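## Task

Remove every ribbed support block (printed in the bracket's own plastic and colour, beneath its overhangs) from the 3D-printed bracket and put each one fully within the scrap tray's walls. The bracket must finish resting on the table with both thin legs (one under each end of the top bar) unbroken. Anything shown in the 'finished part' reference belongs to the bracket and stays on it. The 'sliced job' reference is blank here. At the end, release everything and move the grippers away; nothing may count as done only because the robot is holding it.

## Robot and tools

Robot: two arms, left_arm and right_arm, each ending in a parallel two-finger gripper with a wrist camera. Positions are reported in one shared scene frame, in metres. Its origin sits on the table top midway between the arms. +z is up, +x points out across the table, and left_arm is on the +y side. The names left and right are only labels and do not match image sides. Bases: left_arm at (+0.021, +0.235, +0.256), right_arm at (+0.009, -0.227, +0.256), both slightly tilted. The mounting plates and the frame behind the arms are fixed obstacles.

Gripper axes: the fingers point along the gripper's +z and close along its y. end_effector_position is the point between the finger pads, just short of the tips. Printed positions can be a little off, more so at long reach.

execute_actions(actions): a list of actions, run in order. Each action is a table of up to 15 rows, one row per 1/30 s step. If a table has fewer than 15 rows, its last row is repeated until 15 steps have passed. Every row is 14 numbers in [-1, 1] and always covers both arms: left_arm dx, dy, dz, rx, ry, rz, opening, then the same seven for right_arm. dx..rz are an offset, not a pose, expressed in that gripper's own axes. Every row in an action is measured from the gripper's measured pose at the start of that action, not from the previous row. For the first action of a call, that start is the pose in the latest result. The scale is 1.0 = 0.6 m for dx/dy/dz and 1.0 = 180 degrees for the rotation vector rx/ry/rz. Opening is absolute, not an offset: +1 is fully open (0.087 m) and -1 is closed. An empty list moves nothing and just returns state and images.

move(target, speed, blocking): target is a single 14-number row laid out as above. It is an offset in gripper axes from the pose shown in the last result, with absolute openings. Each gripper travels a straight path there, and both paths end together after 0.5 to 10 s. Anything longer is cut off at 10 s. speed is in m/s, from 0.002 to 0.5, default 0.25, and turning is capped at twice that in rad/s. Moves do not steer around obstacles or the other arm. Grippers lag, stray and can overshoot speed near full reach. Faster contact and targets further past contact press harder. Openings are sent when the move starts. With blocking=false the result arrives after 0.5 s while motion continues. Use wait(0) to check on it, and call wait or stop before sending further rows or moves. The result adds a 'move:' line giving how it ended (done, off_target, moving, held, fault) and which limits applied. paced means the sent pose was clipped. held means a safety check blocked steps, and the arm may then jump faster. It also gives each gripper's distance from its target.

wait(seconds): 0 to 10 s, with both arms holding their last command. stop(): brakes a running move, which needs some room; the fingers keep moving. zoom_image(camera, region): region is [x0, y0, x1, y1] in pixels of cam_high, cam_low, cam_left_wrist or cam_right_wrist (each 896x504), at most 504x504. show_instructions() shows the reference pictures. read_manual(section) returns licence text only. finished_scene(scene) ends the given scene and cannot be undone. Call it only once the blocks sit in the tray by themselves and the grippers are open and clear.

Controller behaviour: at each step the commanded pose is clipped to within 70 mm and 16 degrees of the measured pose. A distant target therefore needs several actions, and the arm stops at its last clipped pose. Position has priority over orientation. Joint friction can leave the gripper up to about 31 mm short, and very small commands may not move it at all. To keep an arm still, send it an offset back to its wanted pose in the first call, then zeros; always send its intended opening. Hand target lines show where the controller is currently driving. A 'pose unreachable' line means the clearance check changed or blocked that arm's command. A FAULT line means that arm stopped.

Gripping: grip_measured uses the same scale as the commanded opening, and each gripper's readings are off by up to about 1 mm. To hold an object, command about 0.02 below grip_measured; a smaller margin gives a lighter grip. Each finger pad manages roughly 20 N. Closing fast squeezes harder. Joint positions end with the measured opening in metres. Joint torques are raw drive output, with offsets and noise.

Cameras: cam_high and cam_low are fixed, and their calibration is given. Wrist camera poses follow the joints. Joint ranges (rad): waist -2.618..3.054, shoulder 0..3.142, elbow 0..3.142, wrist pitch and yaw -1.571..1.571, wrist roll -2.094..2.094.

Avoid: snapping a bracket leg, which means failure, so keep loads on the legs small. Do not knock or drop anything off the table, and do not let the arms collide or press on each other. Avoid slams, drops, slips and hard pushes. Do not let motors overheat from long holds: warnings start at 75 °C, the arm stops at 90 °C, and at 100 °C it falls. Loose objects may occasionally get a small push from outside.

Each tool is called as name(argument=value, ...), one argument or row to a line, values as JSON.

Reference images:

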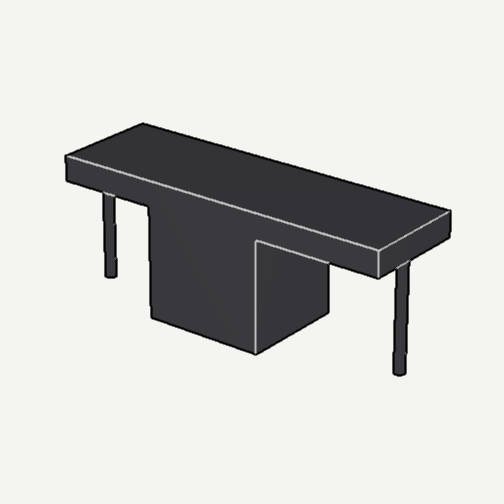

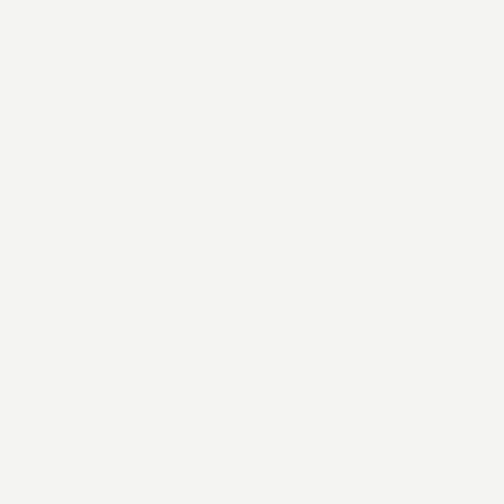

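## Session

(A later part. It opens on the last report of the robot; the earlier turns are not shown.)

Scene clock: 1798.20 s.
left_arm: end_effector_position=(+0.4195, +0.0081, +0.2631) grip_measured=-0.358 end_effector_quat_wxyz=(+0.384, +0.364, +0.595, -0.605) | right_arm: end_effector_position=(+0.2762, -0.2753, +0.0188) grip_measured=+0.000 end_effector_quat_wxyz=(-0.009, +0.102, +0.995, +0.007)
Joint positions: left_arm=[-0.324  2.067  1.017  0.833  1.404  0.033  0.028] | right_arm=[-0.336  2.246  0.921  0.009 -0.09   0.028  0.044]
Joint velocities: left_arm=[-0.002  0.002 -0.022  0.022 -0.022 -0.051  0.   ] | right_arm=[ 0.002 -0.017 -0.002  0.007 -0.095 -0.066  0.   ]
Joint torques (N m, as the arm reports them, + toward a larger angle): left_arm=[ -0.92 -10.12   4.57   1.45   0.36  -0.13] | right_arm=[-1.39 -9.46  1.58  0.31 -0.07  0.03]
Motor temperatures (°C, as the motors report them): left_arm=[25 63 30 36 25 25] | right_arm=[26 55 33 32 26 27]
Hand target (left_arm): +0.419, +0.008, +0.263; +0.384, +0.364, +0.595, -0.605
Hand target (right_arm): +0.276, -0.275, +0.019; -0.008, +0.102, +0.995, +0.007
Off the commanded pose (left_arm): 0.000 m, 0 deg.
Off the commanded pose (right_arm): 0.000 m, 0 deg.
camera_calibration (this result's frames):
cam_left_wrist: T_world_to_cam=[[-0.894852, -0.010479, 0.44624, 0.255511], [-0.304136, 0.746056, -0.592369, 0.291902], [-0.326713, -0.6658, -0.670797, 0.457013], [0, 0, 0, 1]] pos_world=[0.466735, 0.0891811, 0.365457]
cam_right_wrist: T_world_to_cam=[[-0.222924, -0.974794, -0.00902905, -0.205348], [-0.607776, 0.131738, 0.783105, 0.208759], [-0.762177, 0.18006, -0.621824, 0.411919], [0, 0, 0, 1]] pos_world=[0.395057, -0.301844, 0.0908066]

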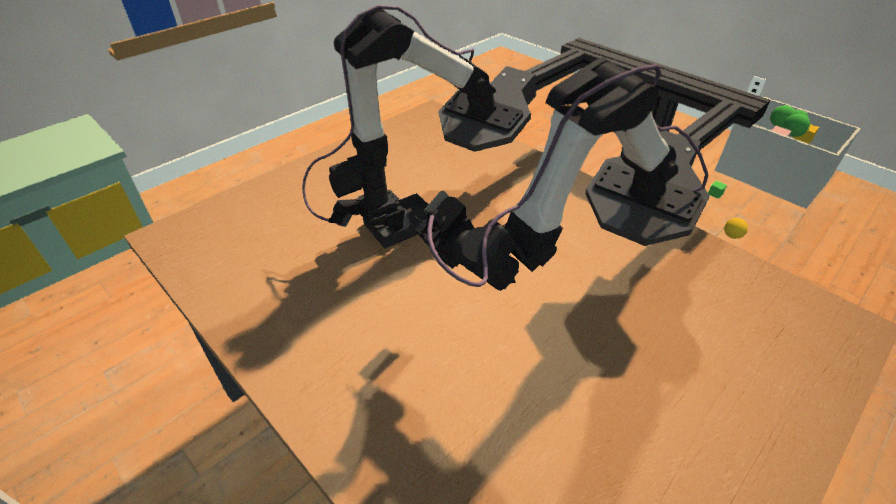

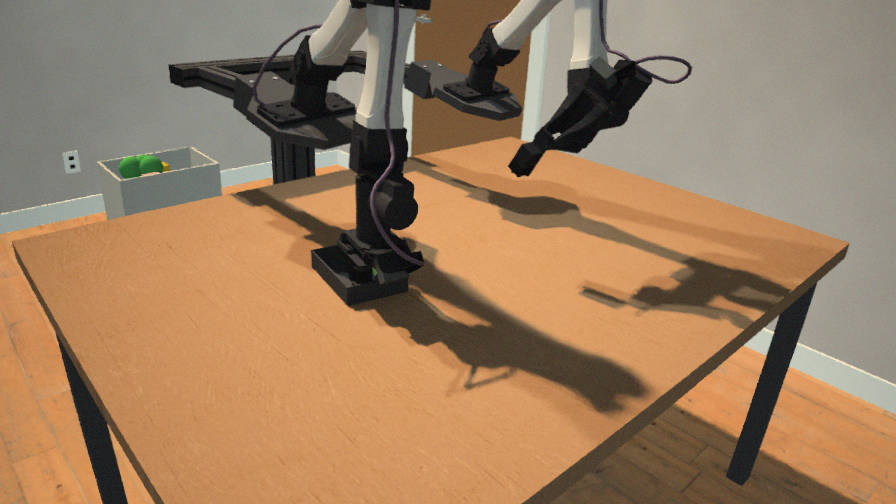

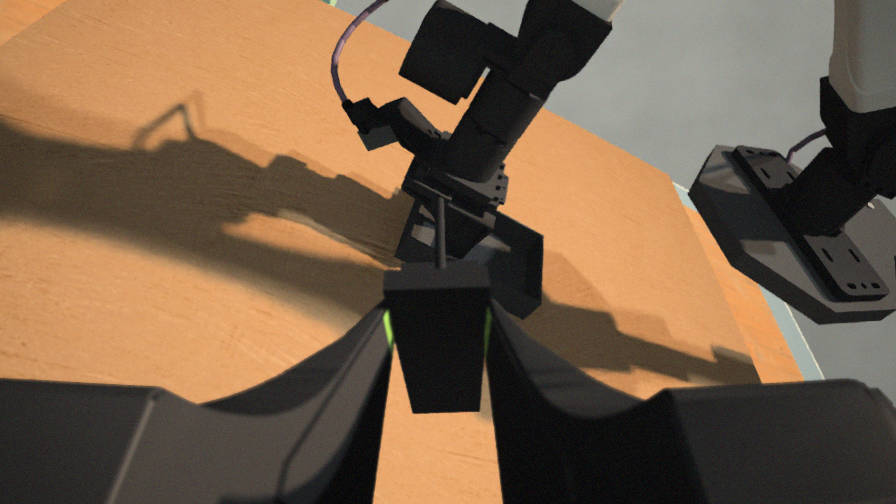

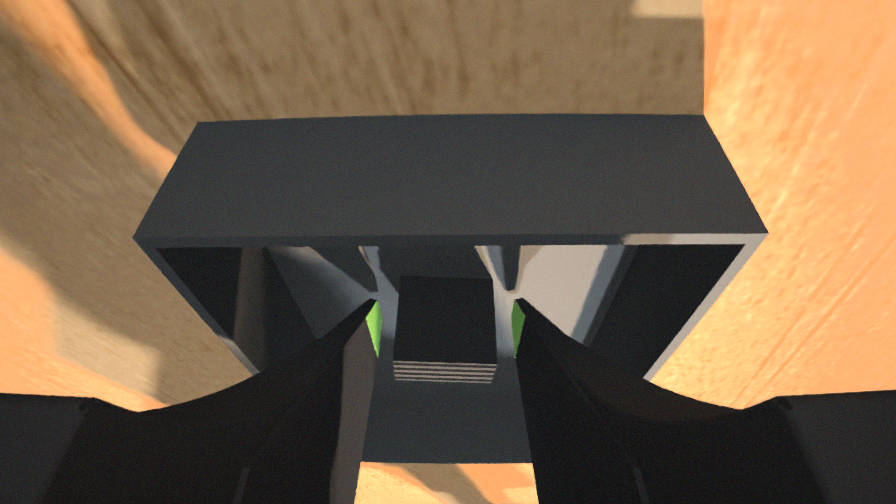

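move(
  target=[0,0,0,0,0,0,-0.44,0,0,-0.135,0,0,0,0.1],
  speed=0.15,
)

Scene clock: 1834.70 s.
left_arm: end_effector_position=(+0.4195, +0.0081, +0.2631) grip_measured=-0.358 end_effector_quat_wxyz=(+0.384, +0.364, +0.595, -0.605) | right_arm: end_effector_position=(+0.2930, -0.2774, +0.0994) grip_measured=+0.100 end_effector_quat_wxyz=(+0.009, +0.100, +0.995, +0.004)
Joint positions: left_arm=[-0.324  2.067  1.017  0.833  1.404  0.033  0.028] | right_arm=[-0.351  1.936  0.887 -0.233 -0.09   0.013  0.048]
Joint velocities: left_arm=[ 0.012 -0.007 -0.002 -0.066  0.037  0.081 -0.   ] | right_arm=[ 0.002 -0.017  0.002  0.007  0.022 -0.081  0.001]
Joint torques (N m, as the arm reports them, + toward a larger angle): left_arm=[ -0.97 -10.09   4.54   1.47   0.36  -0.16] | right_arm=[-2.26 -9.62  0.89  0.25 -0.17 -0.05]
Motor temperatures (°C, as the motors report them): left_arm=[25 63 30 36 25 25] | right_arm=[26 54 31 31 26 27]
Hand target (left_arm): +0.419, +0.008, +0.263; +0.384, +0.364, +0.595, -0.605
Hand target (right_arm): +0.277, -0.277, +0.100; -0.009, +0.103, +0.995, +0.008
Off the commanded pose (left_arm): 0.000 m, 0 deg.
Off the commanded pose (right_arm): 0.015 m, 2 deg.
move: off_target (right_arm)
camera_calibration (this result's frames):
cam_left_wrist: T_world_to_cam=[[-0.894852, -0.010479, 0.44624, 0.255511], [-0.304136, 0.746056, -0.592369, 0.291902], [-0.326713, -0.6658, -0.670797, 0.457013], [0, 0, 0, 1]] pos_world=[0.466735, 0.0891811, 0.365457]
cam_right_wrist: T_world_to_cam=[[-0.219061, -0.975689, -0.00657981, -0.204503], [-0.634952, 0.137432, 0.760229, 0.167921], [-0.740843, 0.170715, -0.649621, 0.469121], [0, 0, 0, 1]] pos_world=[0.409368, -0.302695, 0.175747]

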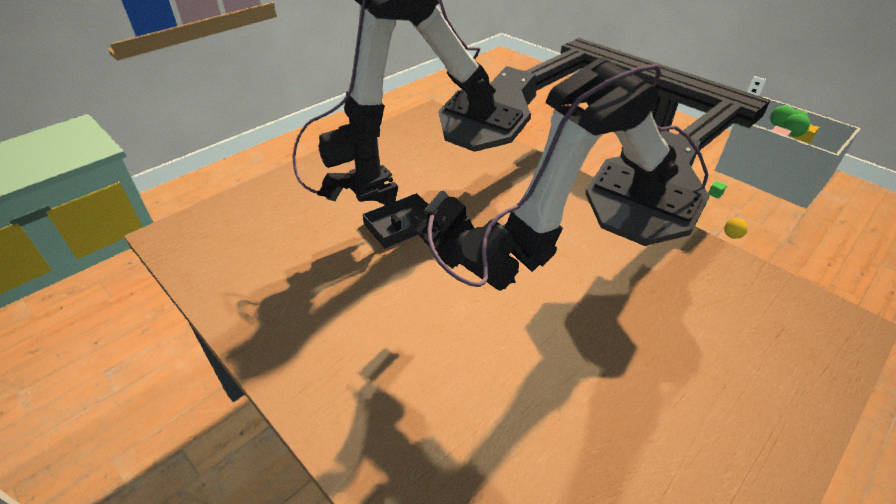

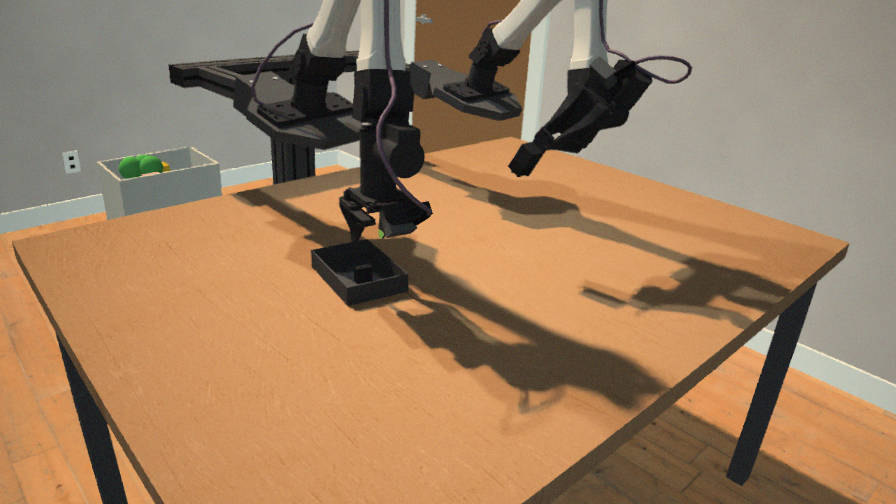

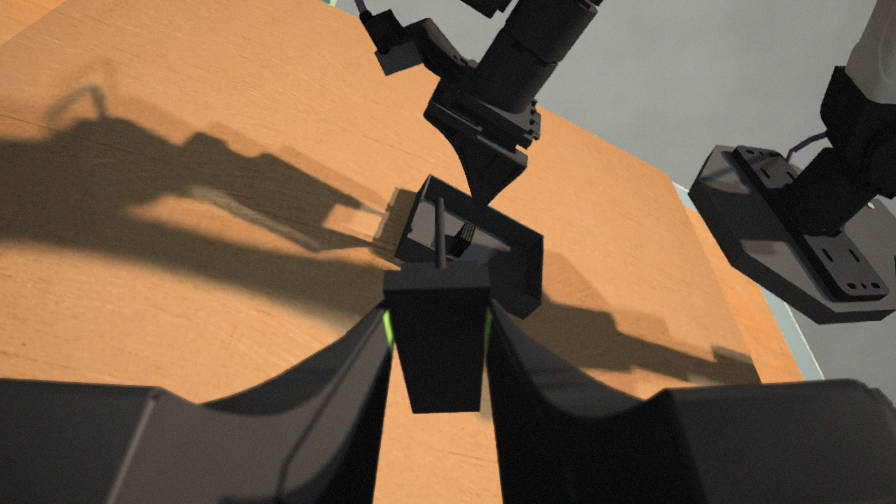

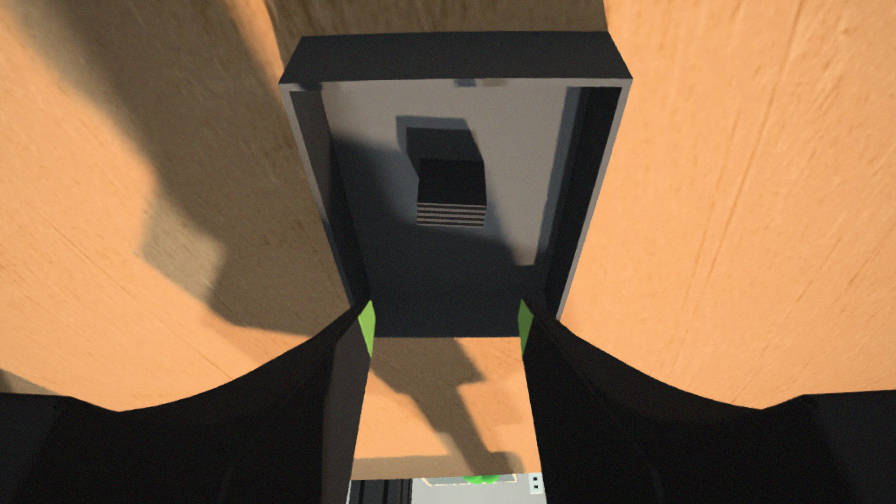

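move(
  target=[0,0,0,0,0,0,-0.44,-0.3377,0.244,-0.1017,-0.2319,-0.3377,-0.1513,0.1],
  speed=0.3,
)

Scene clock: 1844.80 s.
left_arm: end_effector_position=(+0.4195, +0.0081, +0.2631) grip_measured=-0.358 end_effector_quat_wxyz=(+0.384, +0.364, +0.595, -0.605) | right_arm: end_effector_position=(+0.5149, -0.1773, +0.1680) grip_measured=+0.100 end_effector_quat_wxyz=(+0.525, -0.136, +0.789, +0.287)
Joint positions: left_arm=[-0.324  2.067  1.017  0.833  1.404  0.033  0.028] | right_arm=[-0.309  2.199  0.937  1.194 -0.802  0.125  0.048]
Joint velocities: left_arm=[-0.002 -0.007 -0.002 -0.081  0.037 -0.007  0.   ] | right_arm=[-0.007 -0.007  0.002  0.007 -0.022  0.081  0.   ]
Joint torques (N m, as the arm reports them, + toward a larger angle): left_arm=[ -0.88 -10.09   4.62   1.42   0.38  -0.13] | right_arm=[-0.24 -9.47  5.53  1.89 -0.32  0.11]
Motor temperatures (°C, as the motors report them): left_arm=[25 63 30 36 25 25] | right_arm=[26 54 31 31 26 27]
Hand target (left_arm): +0.419, +0.008, +0.263; +0.384, +0.364, +0.595, -0.605
Hand target (right_arm): +0.518, -0.171, +0.166; +0.525, -0.139, +0.786, +0.296
Off the commanded pose (left_arm): 0.000 m, 0 deg.
Off the commanded pose (right_arm): 0.006 m, 1 deg.
move: done
camera_calibration (this result's frames):
cam_left_wrist: T_world_to_cam=[[-0.894852, -0.010479, 0.44624, 0.255511], [-0.304136, 0.746056, -0.592369, 0.291902], [-0.326713, -0.6658, -0.670797, 0.457013], [0, 0, 0, 1]] pos_world=[0.466735, 0.0891811, 0.365457]
cam_right_wrist: T_world_to_cam=[[0.505431, -0.798834, -0.326194, -0.345798], [-0.848736, -0.392127, -0.3548, 0.446376], [0.155517, 0.45618, -0.876193, 0.288185], [0, 0, 0, 1]] pos_world=[0.508815, -0.232664, 0.298083]

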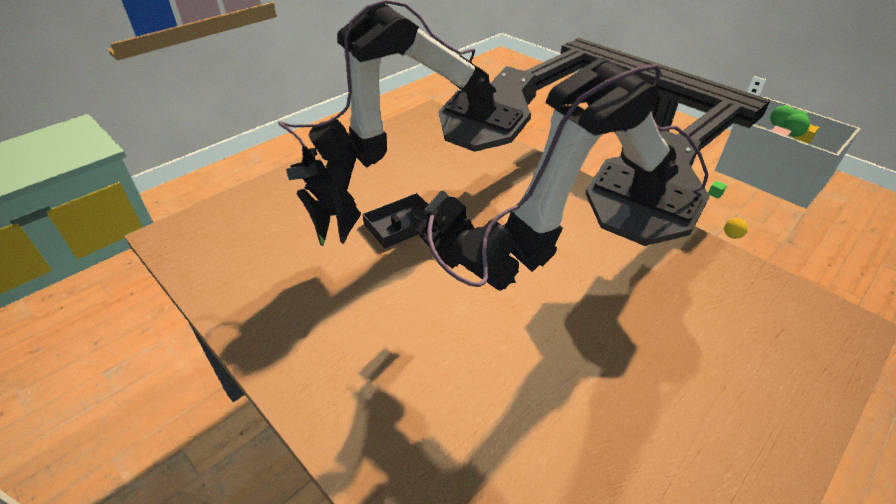

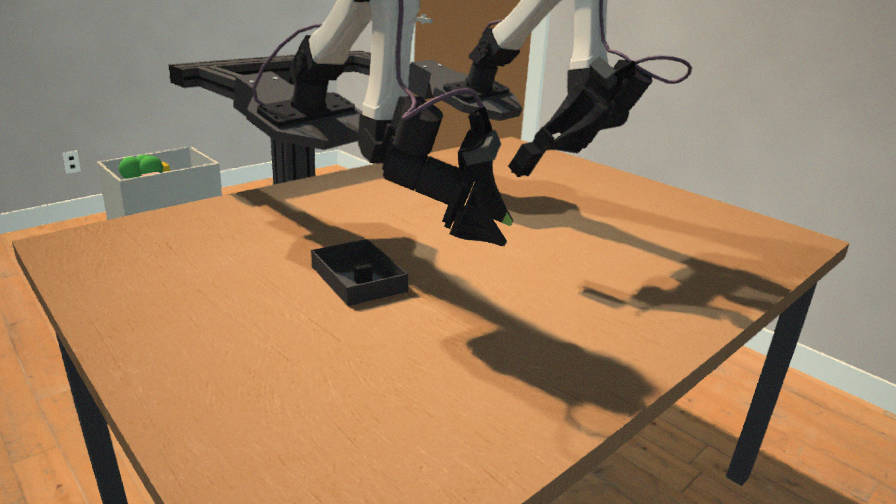

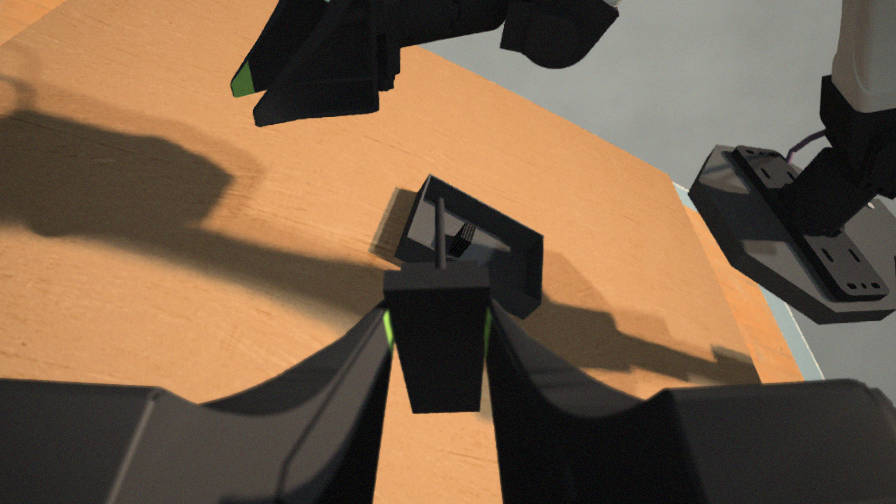

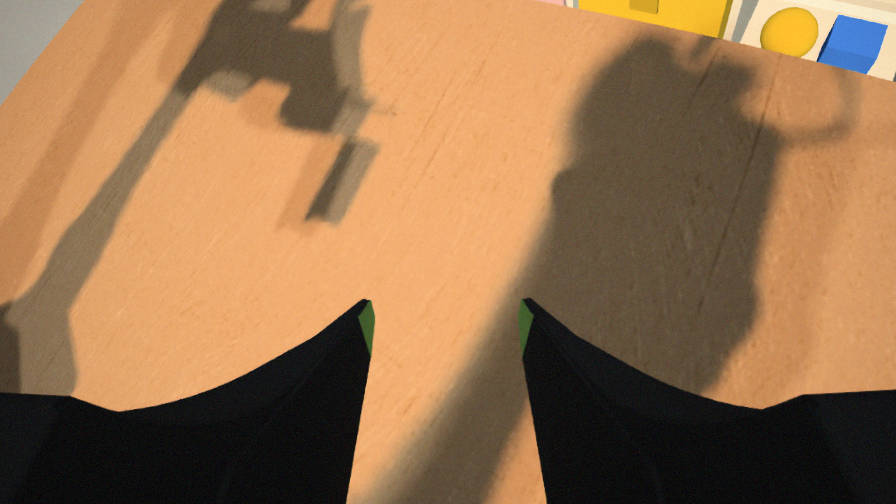

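execute_actions(
  actions=[
    [[0,0,0,0,0,0,-0.44,0.0007,0.0058,-0.0002,-0.0063,0.0008,0,0.1],[0,0,0,0,0,0,-0.44,0.0015,0.0116,-0.0006,-0.0126,0.0016,0,0.1],[0,0,0,0,0,0,-0.44,0.0022,0.0174,-0.001,-0.0189,0.0024,0,0.1],[0,0,0,0,0,0,-0.44,0.0029,0.0232,-0.0016,-0.0253,0.0032,0,0.1],[0,0,0,0,0,0,-0.44,0.0036,0.029,-0.0023,-0.0316,0.004,0,0.1],[0,0,0,0,0,0,-0.44,0.0044,0.0347,-0.0031,-0.0379,0.0048,0,0.1],[0,0,0,0,0,0,-0.44,0.0051,0.0405,-0.0041,-0.0442,0.0056,0,0.1],[0,0,0,0,0,0,-0.44,0.0058,0.0462,-0.0051,-0.0505,0.0064,0,0.1],[0,0,0,0,0,0,-0.44,0.0066,0.0519,-0.0063,-0.0568,0.0071,0,0.1],[0,0,0,0,0,0,-0.44,0.0073,0.0576,-0.0076,-0.0632,0.0079,0,0.1],[0,0,0,0,0,0,-0.44,0.0079,0.0631,-0.0089,-0.0695,0.0087,0,0.1],[0,0,0,0,0,0,-0.44,0.0087,0.0688,-0.0105,-0.0758,0.0095,0,0.1]],
    [[0,0,0,0,0,0,-0.44,0.0015,0.0116,-0.0006,-0.0126,0.0016,0,0.1],[0,0,0,0,0,0,-0.44,0.0022,0.0174,-0.001,-0.0189,0.0024,0,0.1],[0,0,0,0,0,0,-0.44,0.0029,0.0232,-0.0016,-0.0253,0.0032,0,0.1],[0,0,0,0,0,0,-0.44,0.0036,0.029,-0.0023,-0.0316,0.004,0,0.1],[0,0,0,0,0,0,-0.44,0.0044,0.0347,-0.0031,-0.0379,0.0048,0,0.1],[0,0,0,0,0,0,-0.44,0.0051,0.0405,-0.0041,-0.0442,0.0056,0,0.1],[0,0,0,0,0,0,-0.44,0.0058,0.0462,-0.0051,-0.0505,0.0064,0,0.1],[0,0,0,0,0,0,-0.44,0.0066,0.0519,-0.0063,-0.0568,0.0071,0,0.1],[0,0,0,0,0,0,-0.44,0.0073,0.0576,-0.0076,-0.0632,0.0079,0,0.1],[0,0,0,0,0,0,-0.44,0.0079,0.0631,-0.0089,-0.0695,0.0087,0,0.1],[0,0,0,0,0,0,-0.44,0.0087,0.0688,-0.0105,-0.0758,0.0095,0,0.1]],
    [[0,0,0,0,0,0,-0.44,0.0015,0.0116,-0.0006,-0.0126,0.0016,0,0.1],[0,0,0,0,0,0,-0.44,0.0022,0.0174,-0.001,-0.0189,0.0024,0,0.1],[0,0,0,0,0,0,-0.44,0.0029,0.0232,-0.0016,-0.0253,0.0032,0,0.1],[0,0,0,0,0,0,-0.44,0.0036,0.029,-0.0023,-0.0316,0.004,0,0.1],[0,0,0,0,0,0,-0.44,0.0044,0.0347,-0.0031,-0.0379,0.0048,0,0.1],[0,0,0,0,0,0,-0.44,0.0051,0.0405,-0.0041,-0.0442,0.0056,0,0.1],[0,0,0,0,0,0,-0.44,0.0058,0.0462,-0.0051,-0.0505,0.0064,0,0.1],[0,0,0,0,0,0,-0.44,0.0066,0.0519,-0.0063,-0.0568,0.0071,0,0.1],[0,0,0,0,0,0,-0.44,0.0073,0.0576,-0.0076,-0.0632,0.0079,0,0.1],[0,0,0,0,0,0,-0.44,0.0079,0.0631,-0.0089,-0.0695,0.0087,0,0.1],[0,0,0,0,0,0,-0.44,0.0087,0.0688,-0.0105,-0.0758,0.0095,0,0.1]],
  ],
)

Scene clock: 1866.87 s.
left_arm: end_effector_position=(+0.4195, +0.0081, +0.2631) grip_measured=-0.358 end_effector_quat_wxyz=(+0.384, +0.364, +0.595, -0.605) | right_arm: end_effector_position=(+0.4356, -0.1189, +0.1963) grip_measured=+0.100 end_effector_quat_wxyz=(+0.435, -0.294, +0.691, +0.497)
Joint positions: left_arm=[-0.324  2.067  1.017  0.833  1.404  0.033  0.028] | right_arm=[-0.309  2.199  0.937  1.196 -1.394  0.125  0.048]
Joint velocities: left_arm=[ 0.002  0.007  0.002  0.022 -0.066  0.022 -0.001] | right_arm=[-0.012  0.002 -0.017 -0.037 -0.242 -0.022  0.   ]
Joint torques (N m, as the arm reports them, + toward a larger angle): left_arm=[ -0.85 -10.11   4.69   1.46   0.34  -0.13] | right_arm=[ -1.23 -10.79   3.22   1.38  -0.36  -0.07]
Motor temperatures (°C, as the motors report them): left_arm=[25 63 31 36 25 25] | right_arm=[26 53 31 34 26 27]
Hand target (left_arm): +0.419, +0.008, +0.263; +0.384, +0.364, +0.595, -0.605
Hand target (right_arm): +0.429, -0.117, +0.198; +0.427, -0.303, +0.683, +0.510
Off the commanded pose (left_arm): 0.000 m, 0 deg.
Off the commanded pose (right_arm): 0.007 m, 2 deg.
camera_calibration (this result's frames):
cam_left_wrist: T_world_to_cam=[[-0.894852, -0.010479, 0.44624, 0.255511], [-0.304136, 0.746056, -0.592369, 0.291902], [-0.326713, -0.6658, -0.670797, 0.457013], [0, 0, 0, 1]] pos_world=[0.466735, 0.0891811, 0.365457]
cam_right_wrist: T_world_to_cam=[[0.828297, -0.335525, -0.448717, -0.311362], [-0.536917, -0.704225, -0.464529, 0.260673], [-0.160137, 0.625692, -0.763456, 0.434183], [0, 0, 0, 1]] pos_world=[0.467389, -0.192562, 0.312856]

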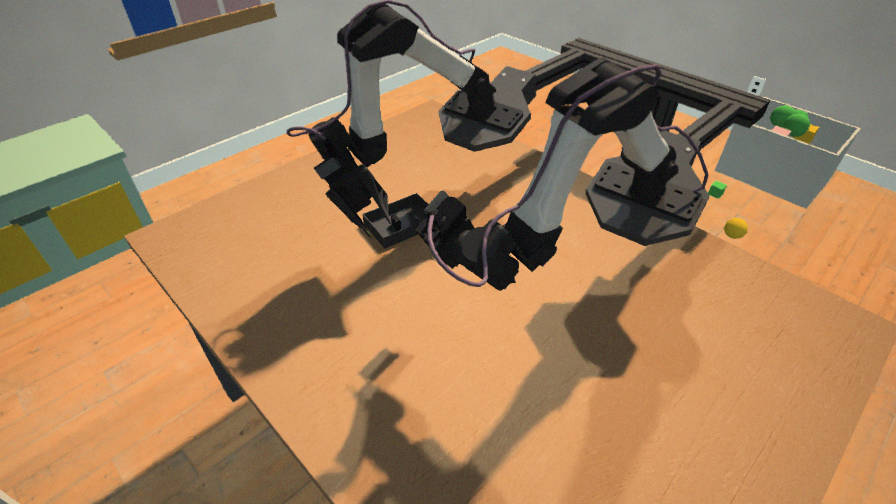

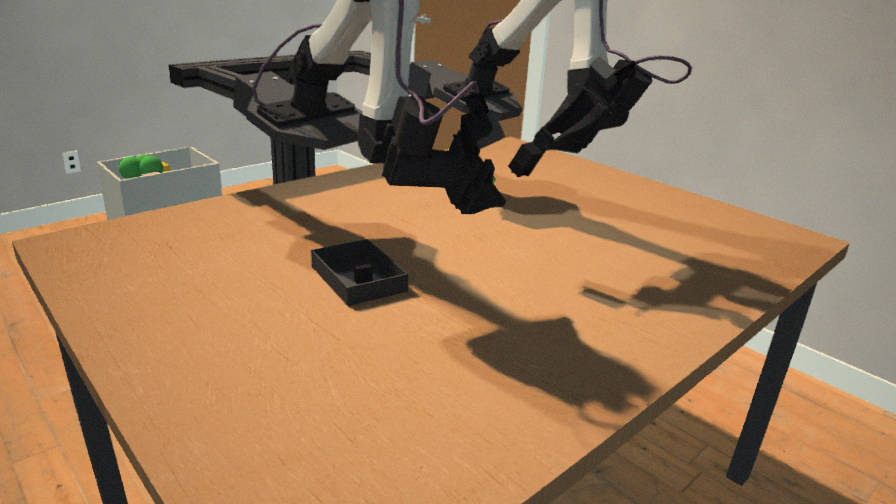

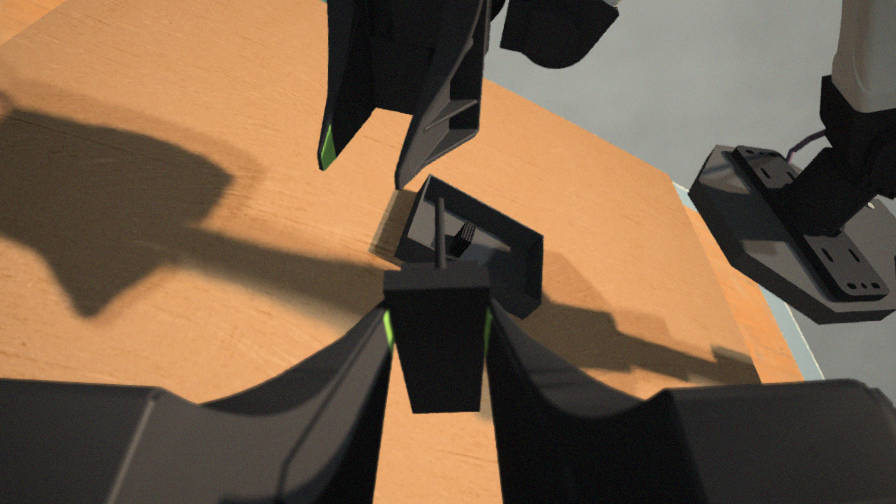

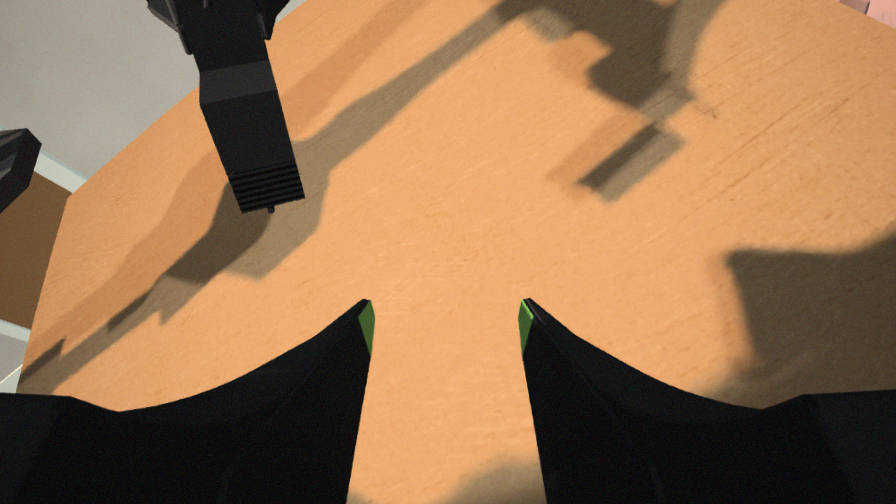

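move(
  target=[-0.0024,0.0197,-0.0316,-0.0157,-0.0028,-0.0006,-0.44,0.0232,0.1382,0.125,-0.1053,0.0183,-0.0006,0.1],
  speed=0.12,
)

Scene clock: 1892.47 s.
left_arm: end_effector_position=(+0.4276, +0.0227, +0.2598) grip_measured=-0.358 end_effector_quat_wxyz=(+0.392, +0.354, +0.605, -0.596) | right_arm: end_effector_position=(+0.3845, -0.0231, +0.2060) grip_measured=+0.100 end_effector_quat_wxyz=(+0.363, -0.373, +0.616, +0.591)
Joint positions: left_arm=[-0.286  2.067  1.017  0.833  1.404  0.033  0.028] | right_arm=[-0.076  2.199  0.937  1.156 -1.483  0.087  0.048]
Joint velocities: left_arm=[ 0.002  0.002  0.007  0.022  0.066 -0.066 -0.001] | right_arm=[ 0.007  0.002  0.002 -0.022  0.051  0.037 -0.   ]
Joint torques (N m, as the arm reports them, + toward a larger angle): left_arm=[  0.34 -10.04   4.84   1.41   0.35  -0.11] | right_arm=[  0.24 -11.52   2.97   1.31  -0.43  -0.06]
Motor temperatures (°C, as the motors report them): left_arm=[25 63 31 36 25 25] | right_arm=[26 55 31 34 26 27]
Hand target (left_arm): +0.430, +0.027, +0.259; +0.394, +0.351, +0.609, -0.592
Hand target (right_arm): +0.382, -0.021, +0.209; +0.360, -0.377, +0.612, +0.595
Off the commanded pose (left_arm): 0.005 m, 1 deg.
Off the commanded pose (right_arm): 0.005 m, 1 deg.
move: done
camera_calibration (this result's frames):
cam_left_wrist: T_world_to_cam=[[-0.892653, -0.0478555, 0.448197, 0.263755], [-0.332846, 0.740496, -0.583849, 0.291636], [-0.303948, -0.670355, -0.676934, 0.459174], [0, 0, 0, 1]] pos_world=[0.472076, 0.104476, 0.362887]
cam_right_wrist: T_world_to_cam=[[0.879886, -0.0275794, -0.474384, -0.239888], [-0.310282, -0.789452, -0.529613, 0.229499], [-0.359897, 0.613192, -0.703185, 0.437567], [0, 0, 0, 1]] pos_world=[0.439762, -0.0937499, 0.315437]

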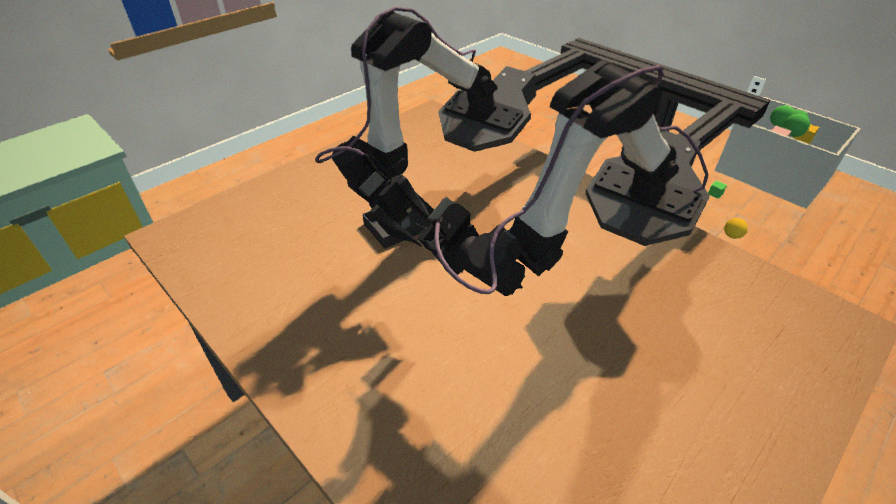

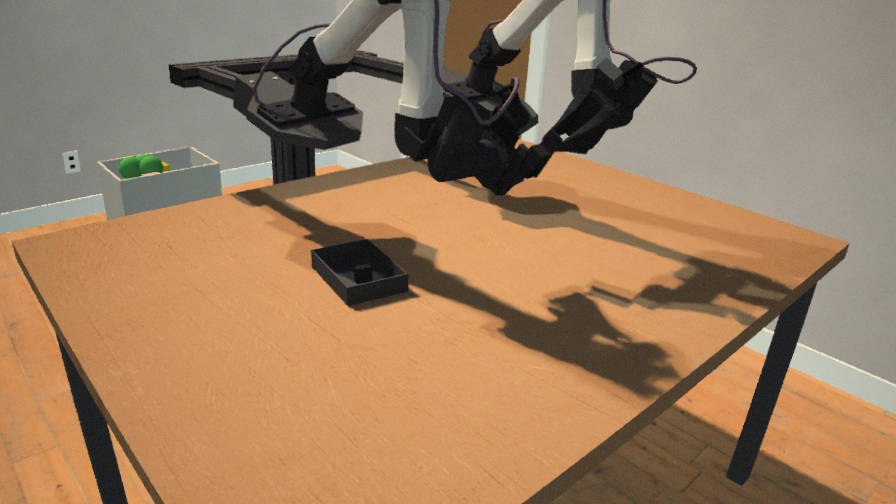

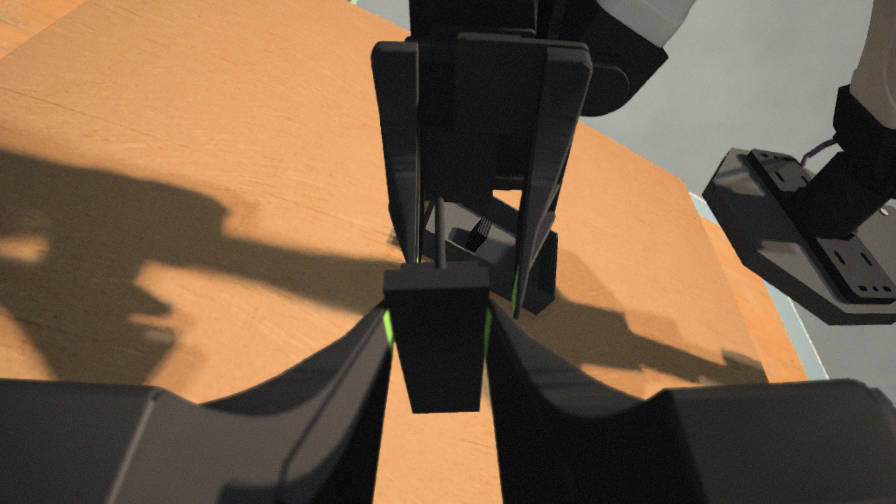

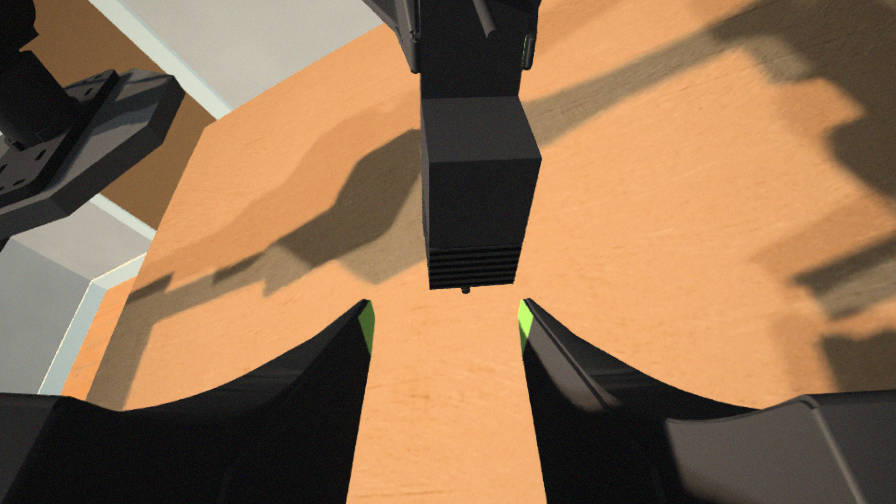

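zoom_image(
  camera="cam_right_wrist",
  region=[350, 90, 570, 360],
)

Region (350, 90, 570, 360) of cam_right_wrist's 896x504 image, scaled by 1.867, with more detail than that image has; it fills the left 411 columns of this view, and the rest is white.

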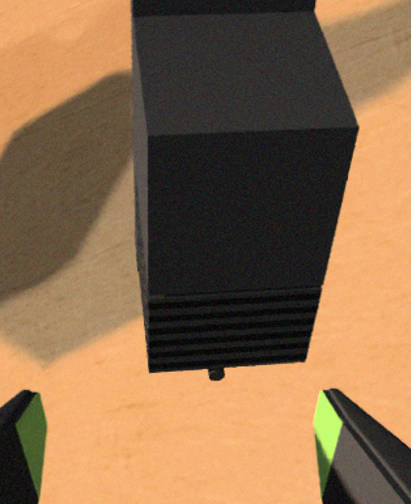

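execute_actions(
  actions=[],
)

Scene clock: 1910.77 s.
left_arm: end_effector_position=(+0.4276, +0.0227, +0.2598) grip_measured=-0.358 end_effector_quat_wxyz=(+0.392, +0.354, +0.605, -0.596) | right_arm: end_effector_position=(+0.3842, -0.0231, +0.2057) grip_measured=+0.100 end_effector_quat_wxyz=(+0.363, -0.373, +0.616, +0.591)
Joint positions: left_arm=[-0.286  2.067  1.017  0.833  1.404  0.033  0.028] | right_arm=[-0.076  2.199  0.937  1.151 -1.483  0.084  0.048]
Joint velocities: left_arm=[-0.007  0.002 -0.022  0.066  0.022  0.007 -0.   ] | right_arm=[ 0.012  0.017  0.002 -0.007  0.022  0.007 -0.   ]
Joint torques (N m, as the arm reports them, + toward a larger angle): left_arm=[ 0.36 -9.97  4.83  1.41  0.31 -0.09] | right_arm=[  0.33 -11.49   3.09   1.28  -0.45  -0.08]
Motor temperatures (°C, as the motors report them): left_arm=[25 62 31 36 25 25] | right_arm=[26 57 31 34 26 27]
Hand target (left_arm): +0.430, +0.027, +0.259; +0.394, +0.351, +0.609, -0.592
Hand target (right_arm): +0.382, -0.021, +0.209; +0.360, -0.377, +0.612, +0.595
Off the commanded pose (left_arm): 0.005 m, 1 deg.
Off the commanded pose (right_arm): 0.005 m, 1 deg.
camera_calibration (this result's frames):
cam_left_wrist: T_world_to_cam=[[-0.892653, -0.0478555, 0.448197, 0.263755], [-0.332846, 0.740496, -0.583849, 0.291636], [-0.303948, -0.670355, -0.676934, 0.459174], [0, 0, 0, 1]] pos_world=[0.472076, 0.104476, 0.362887]
cam_right_wrist: T_world_to_cam=[[0.879173, -0.0272919, -0.47572, -0.239249], [-0.310726, -0.789727, -0.528943, 0.229224], [-0.361253, 0.612851, -0.702787, 0.437664], [0, 0, 0, 1]] pos_world=[0.439675, -0.0937283, 0.315015]

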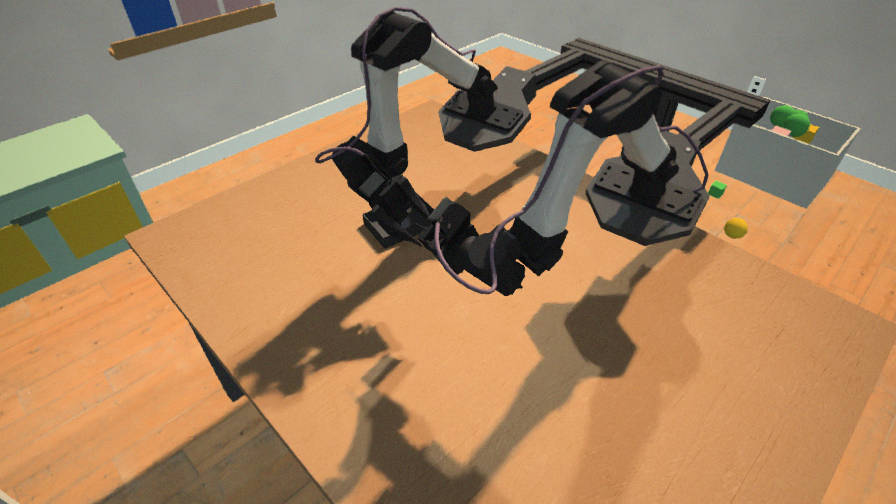

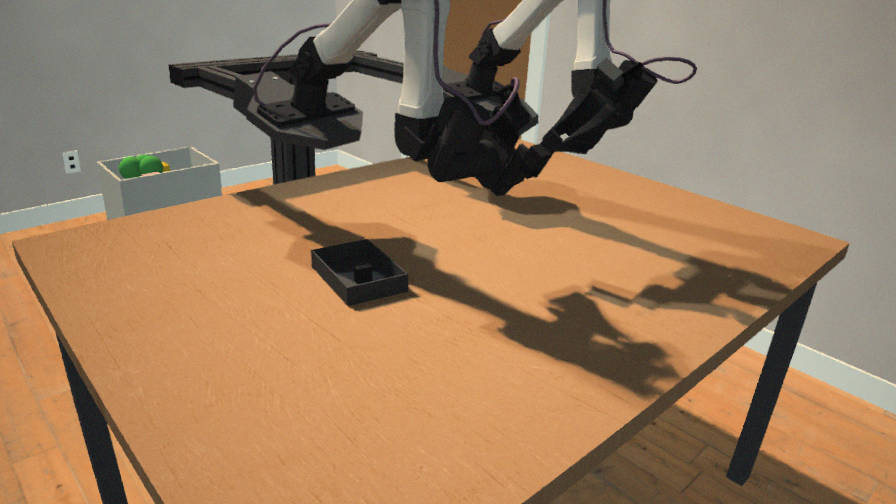

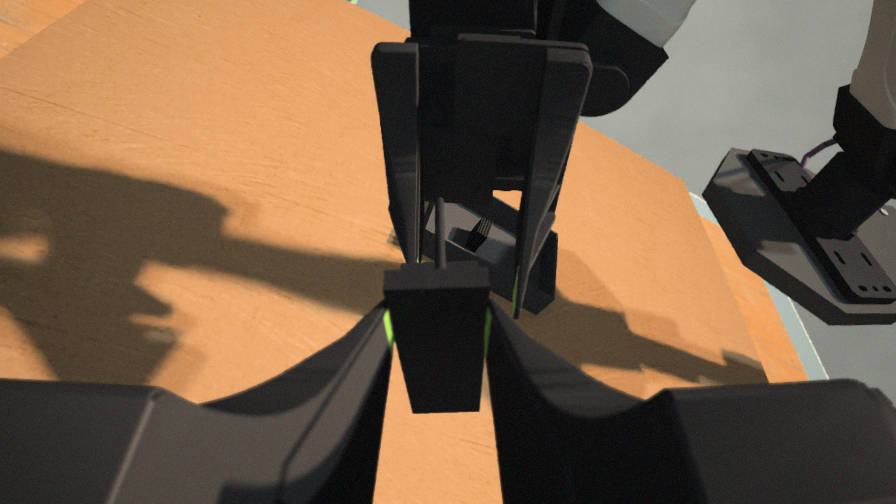

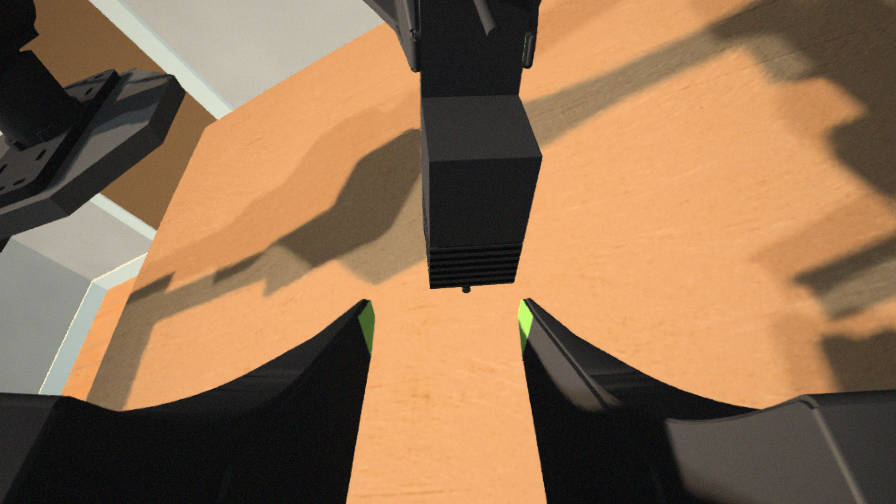

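zoom_image(
  camera="cam_right_wrist",
  region=[340, 130, 600, 370],
)

Region (340, 130, 600, 370) of cam_right_wrist's 896x504 image, scaled by 1.938, with more detail than that image has; it fills the top 465 rows of this view, and the rest is white.

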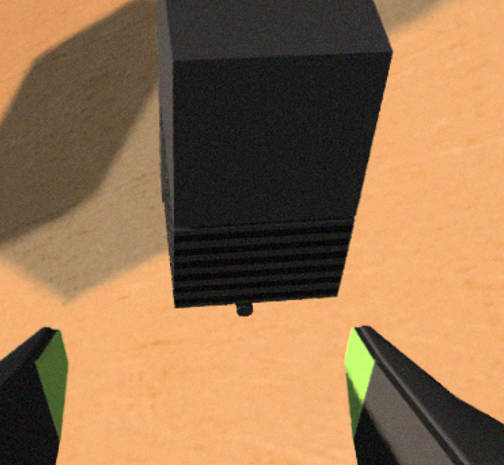

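move(
  target=[0.0019, -0.0157, 0.0253, 0.0125, 0.0023, 0.0004, -0.44, 0.0183, 0, 0, 0, 0, 0, 0.1],
  speed=0.02,
)

Scene clock: 1989.40 s.
left_arm: end_effector_position=(+0.4212, +0.0111, +0.2624) grip_measured=-0.358 end_effector_quat_wxyz=(+0.385, +0.361, +0.597, -0.603) | right_arm: end_effector_position=(+0.3836, -0.0232, +0.2022) grip_measured=+0.100 end_effector_quat_wxyz=(+0.366, -0.376, +0.614, +0.589)
Joint positions: left_arm=[-0.316  2.067  1.017  0.833  1.404  0.033  0.028] | right_arm=[-0.076  2.213  0.937  1.17  -1.483  0.079  0.048]
Joint velocities: left_arm=[-0.007 -0.002  0.012 -0.022  0.022  0.007  0.   ] | right_arm=[-0.007 -0.007 -0.002  0.022 -0.051 -0.007 -0.001]
Joint torques (N m, as the arm reports them, + toward a larger angle): left_arm=[ -1.98 -10.02   4.61   1.47   0.34  -0.14] | right_arm=[-0.42 -9.27  2.43  1.5  -0.32 -0.05]
Motor temperatures (°C, as the motors report them): left_arm=[25 62 31 36 26 25] | right_arm=[25 59 30 34 26 27]
Hand target (left_arm): +0.419, +0.007, +0.263; +0.383, +0.364, +0.595, -0.606
Hand target (right_arm): +0.379, -0.023, +0.196; +0.362, -0.373, +0.617, +0.591
Off the commanded pose (left_arm): 0.004 m, 1 deg.
Off the commanded pose (right_arm): 0.008 m, 1 deg.
move: done
camera_calibration (this result's frames):
cam_left_wrist: T_world_to_cam=[[-0.894504, -0.0183326, 0.446684, 0.257237], [-0.310184, 0.744983, -0.590581, 0.291825], [-0.321945, -0.666831, -0.672077, 0.457482], [0, 0, 0, 1]] pos_world=[0.467903, 0.0923744, 0.364906]
cam_right_wrist: T_world_to_cam=[[0.884023, -0.0269311, -0.466666, -0.244097], [-0.305103, -0.789596, -0.5324, 0.225665], [-0.35414, 0.613035, -0.706238, 0.433001], [0, 0, 0, 1]] pos_world=[0.437982, -0.0938346, 0.312034]

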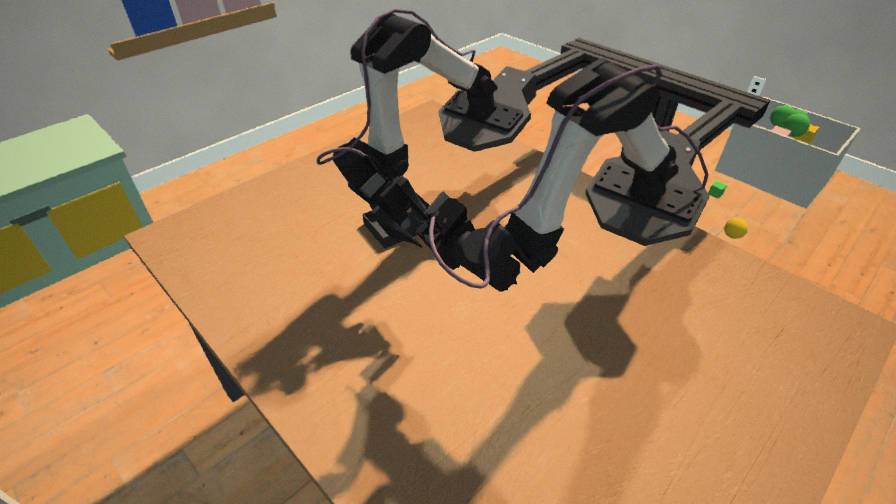

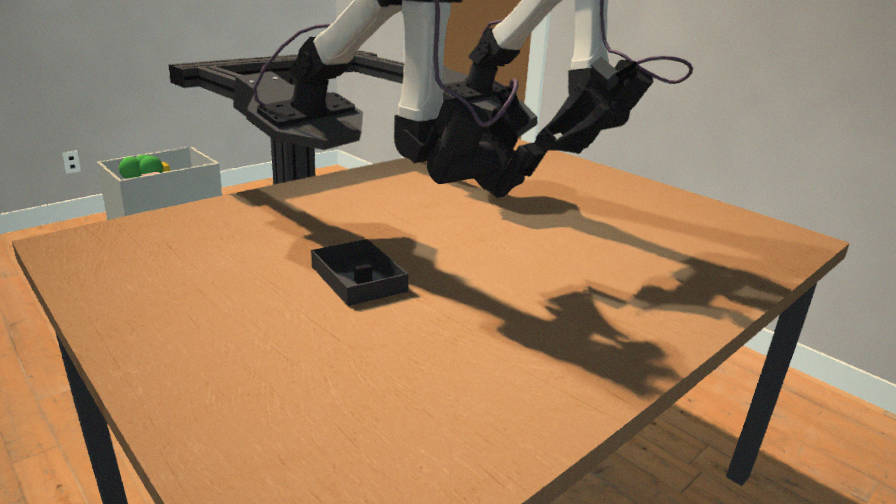

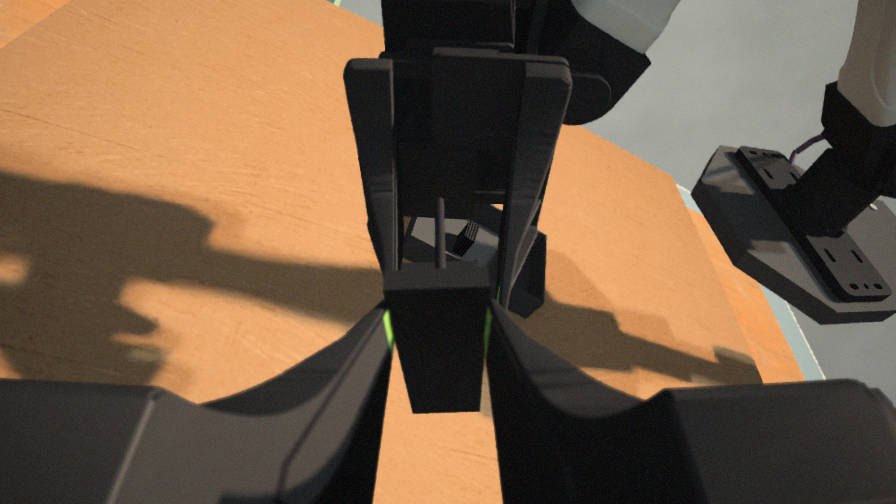

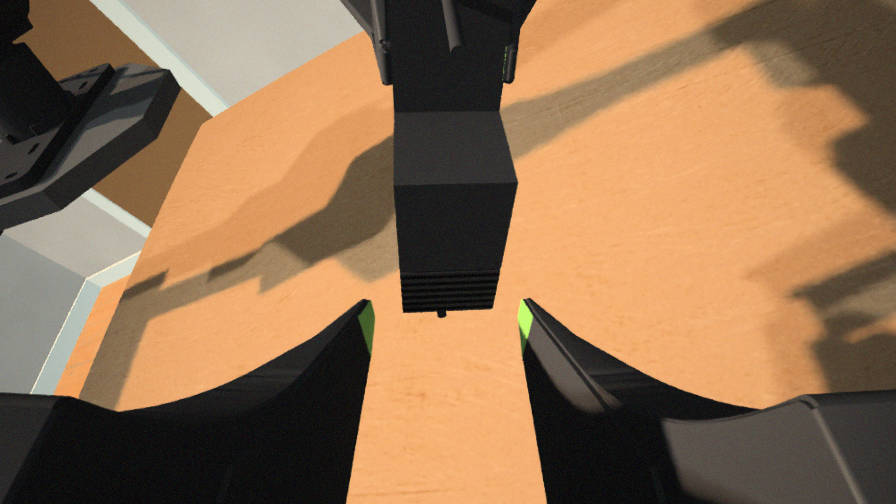

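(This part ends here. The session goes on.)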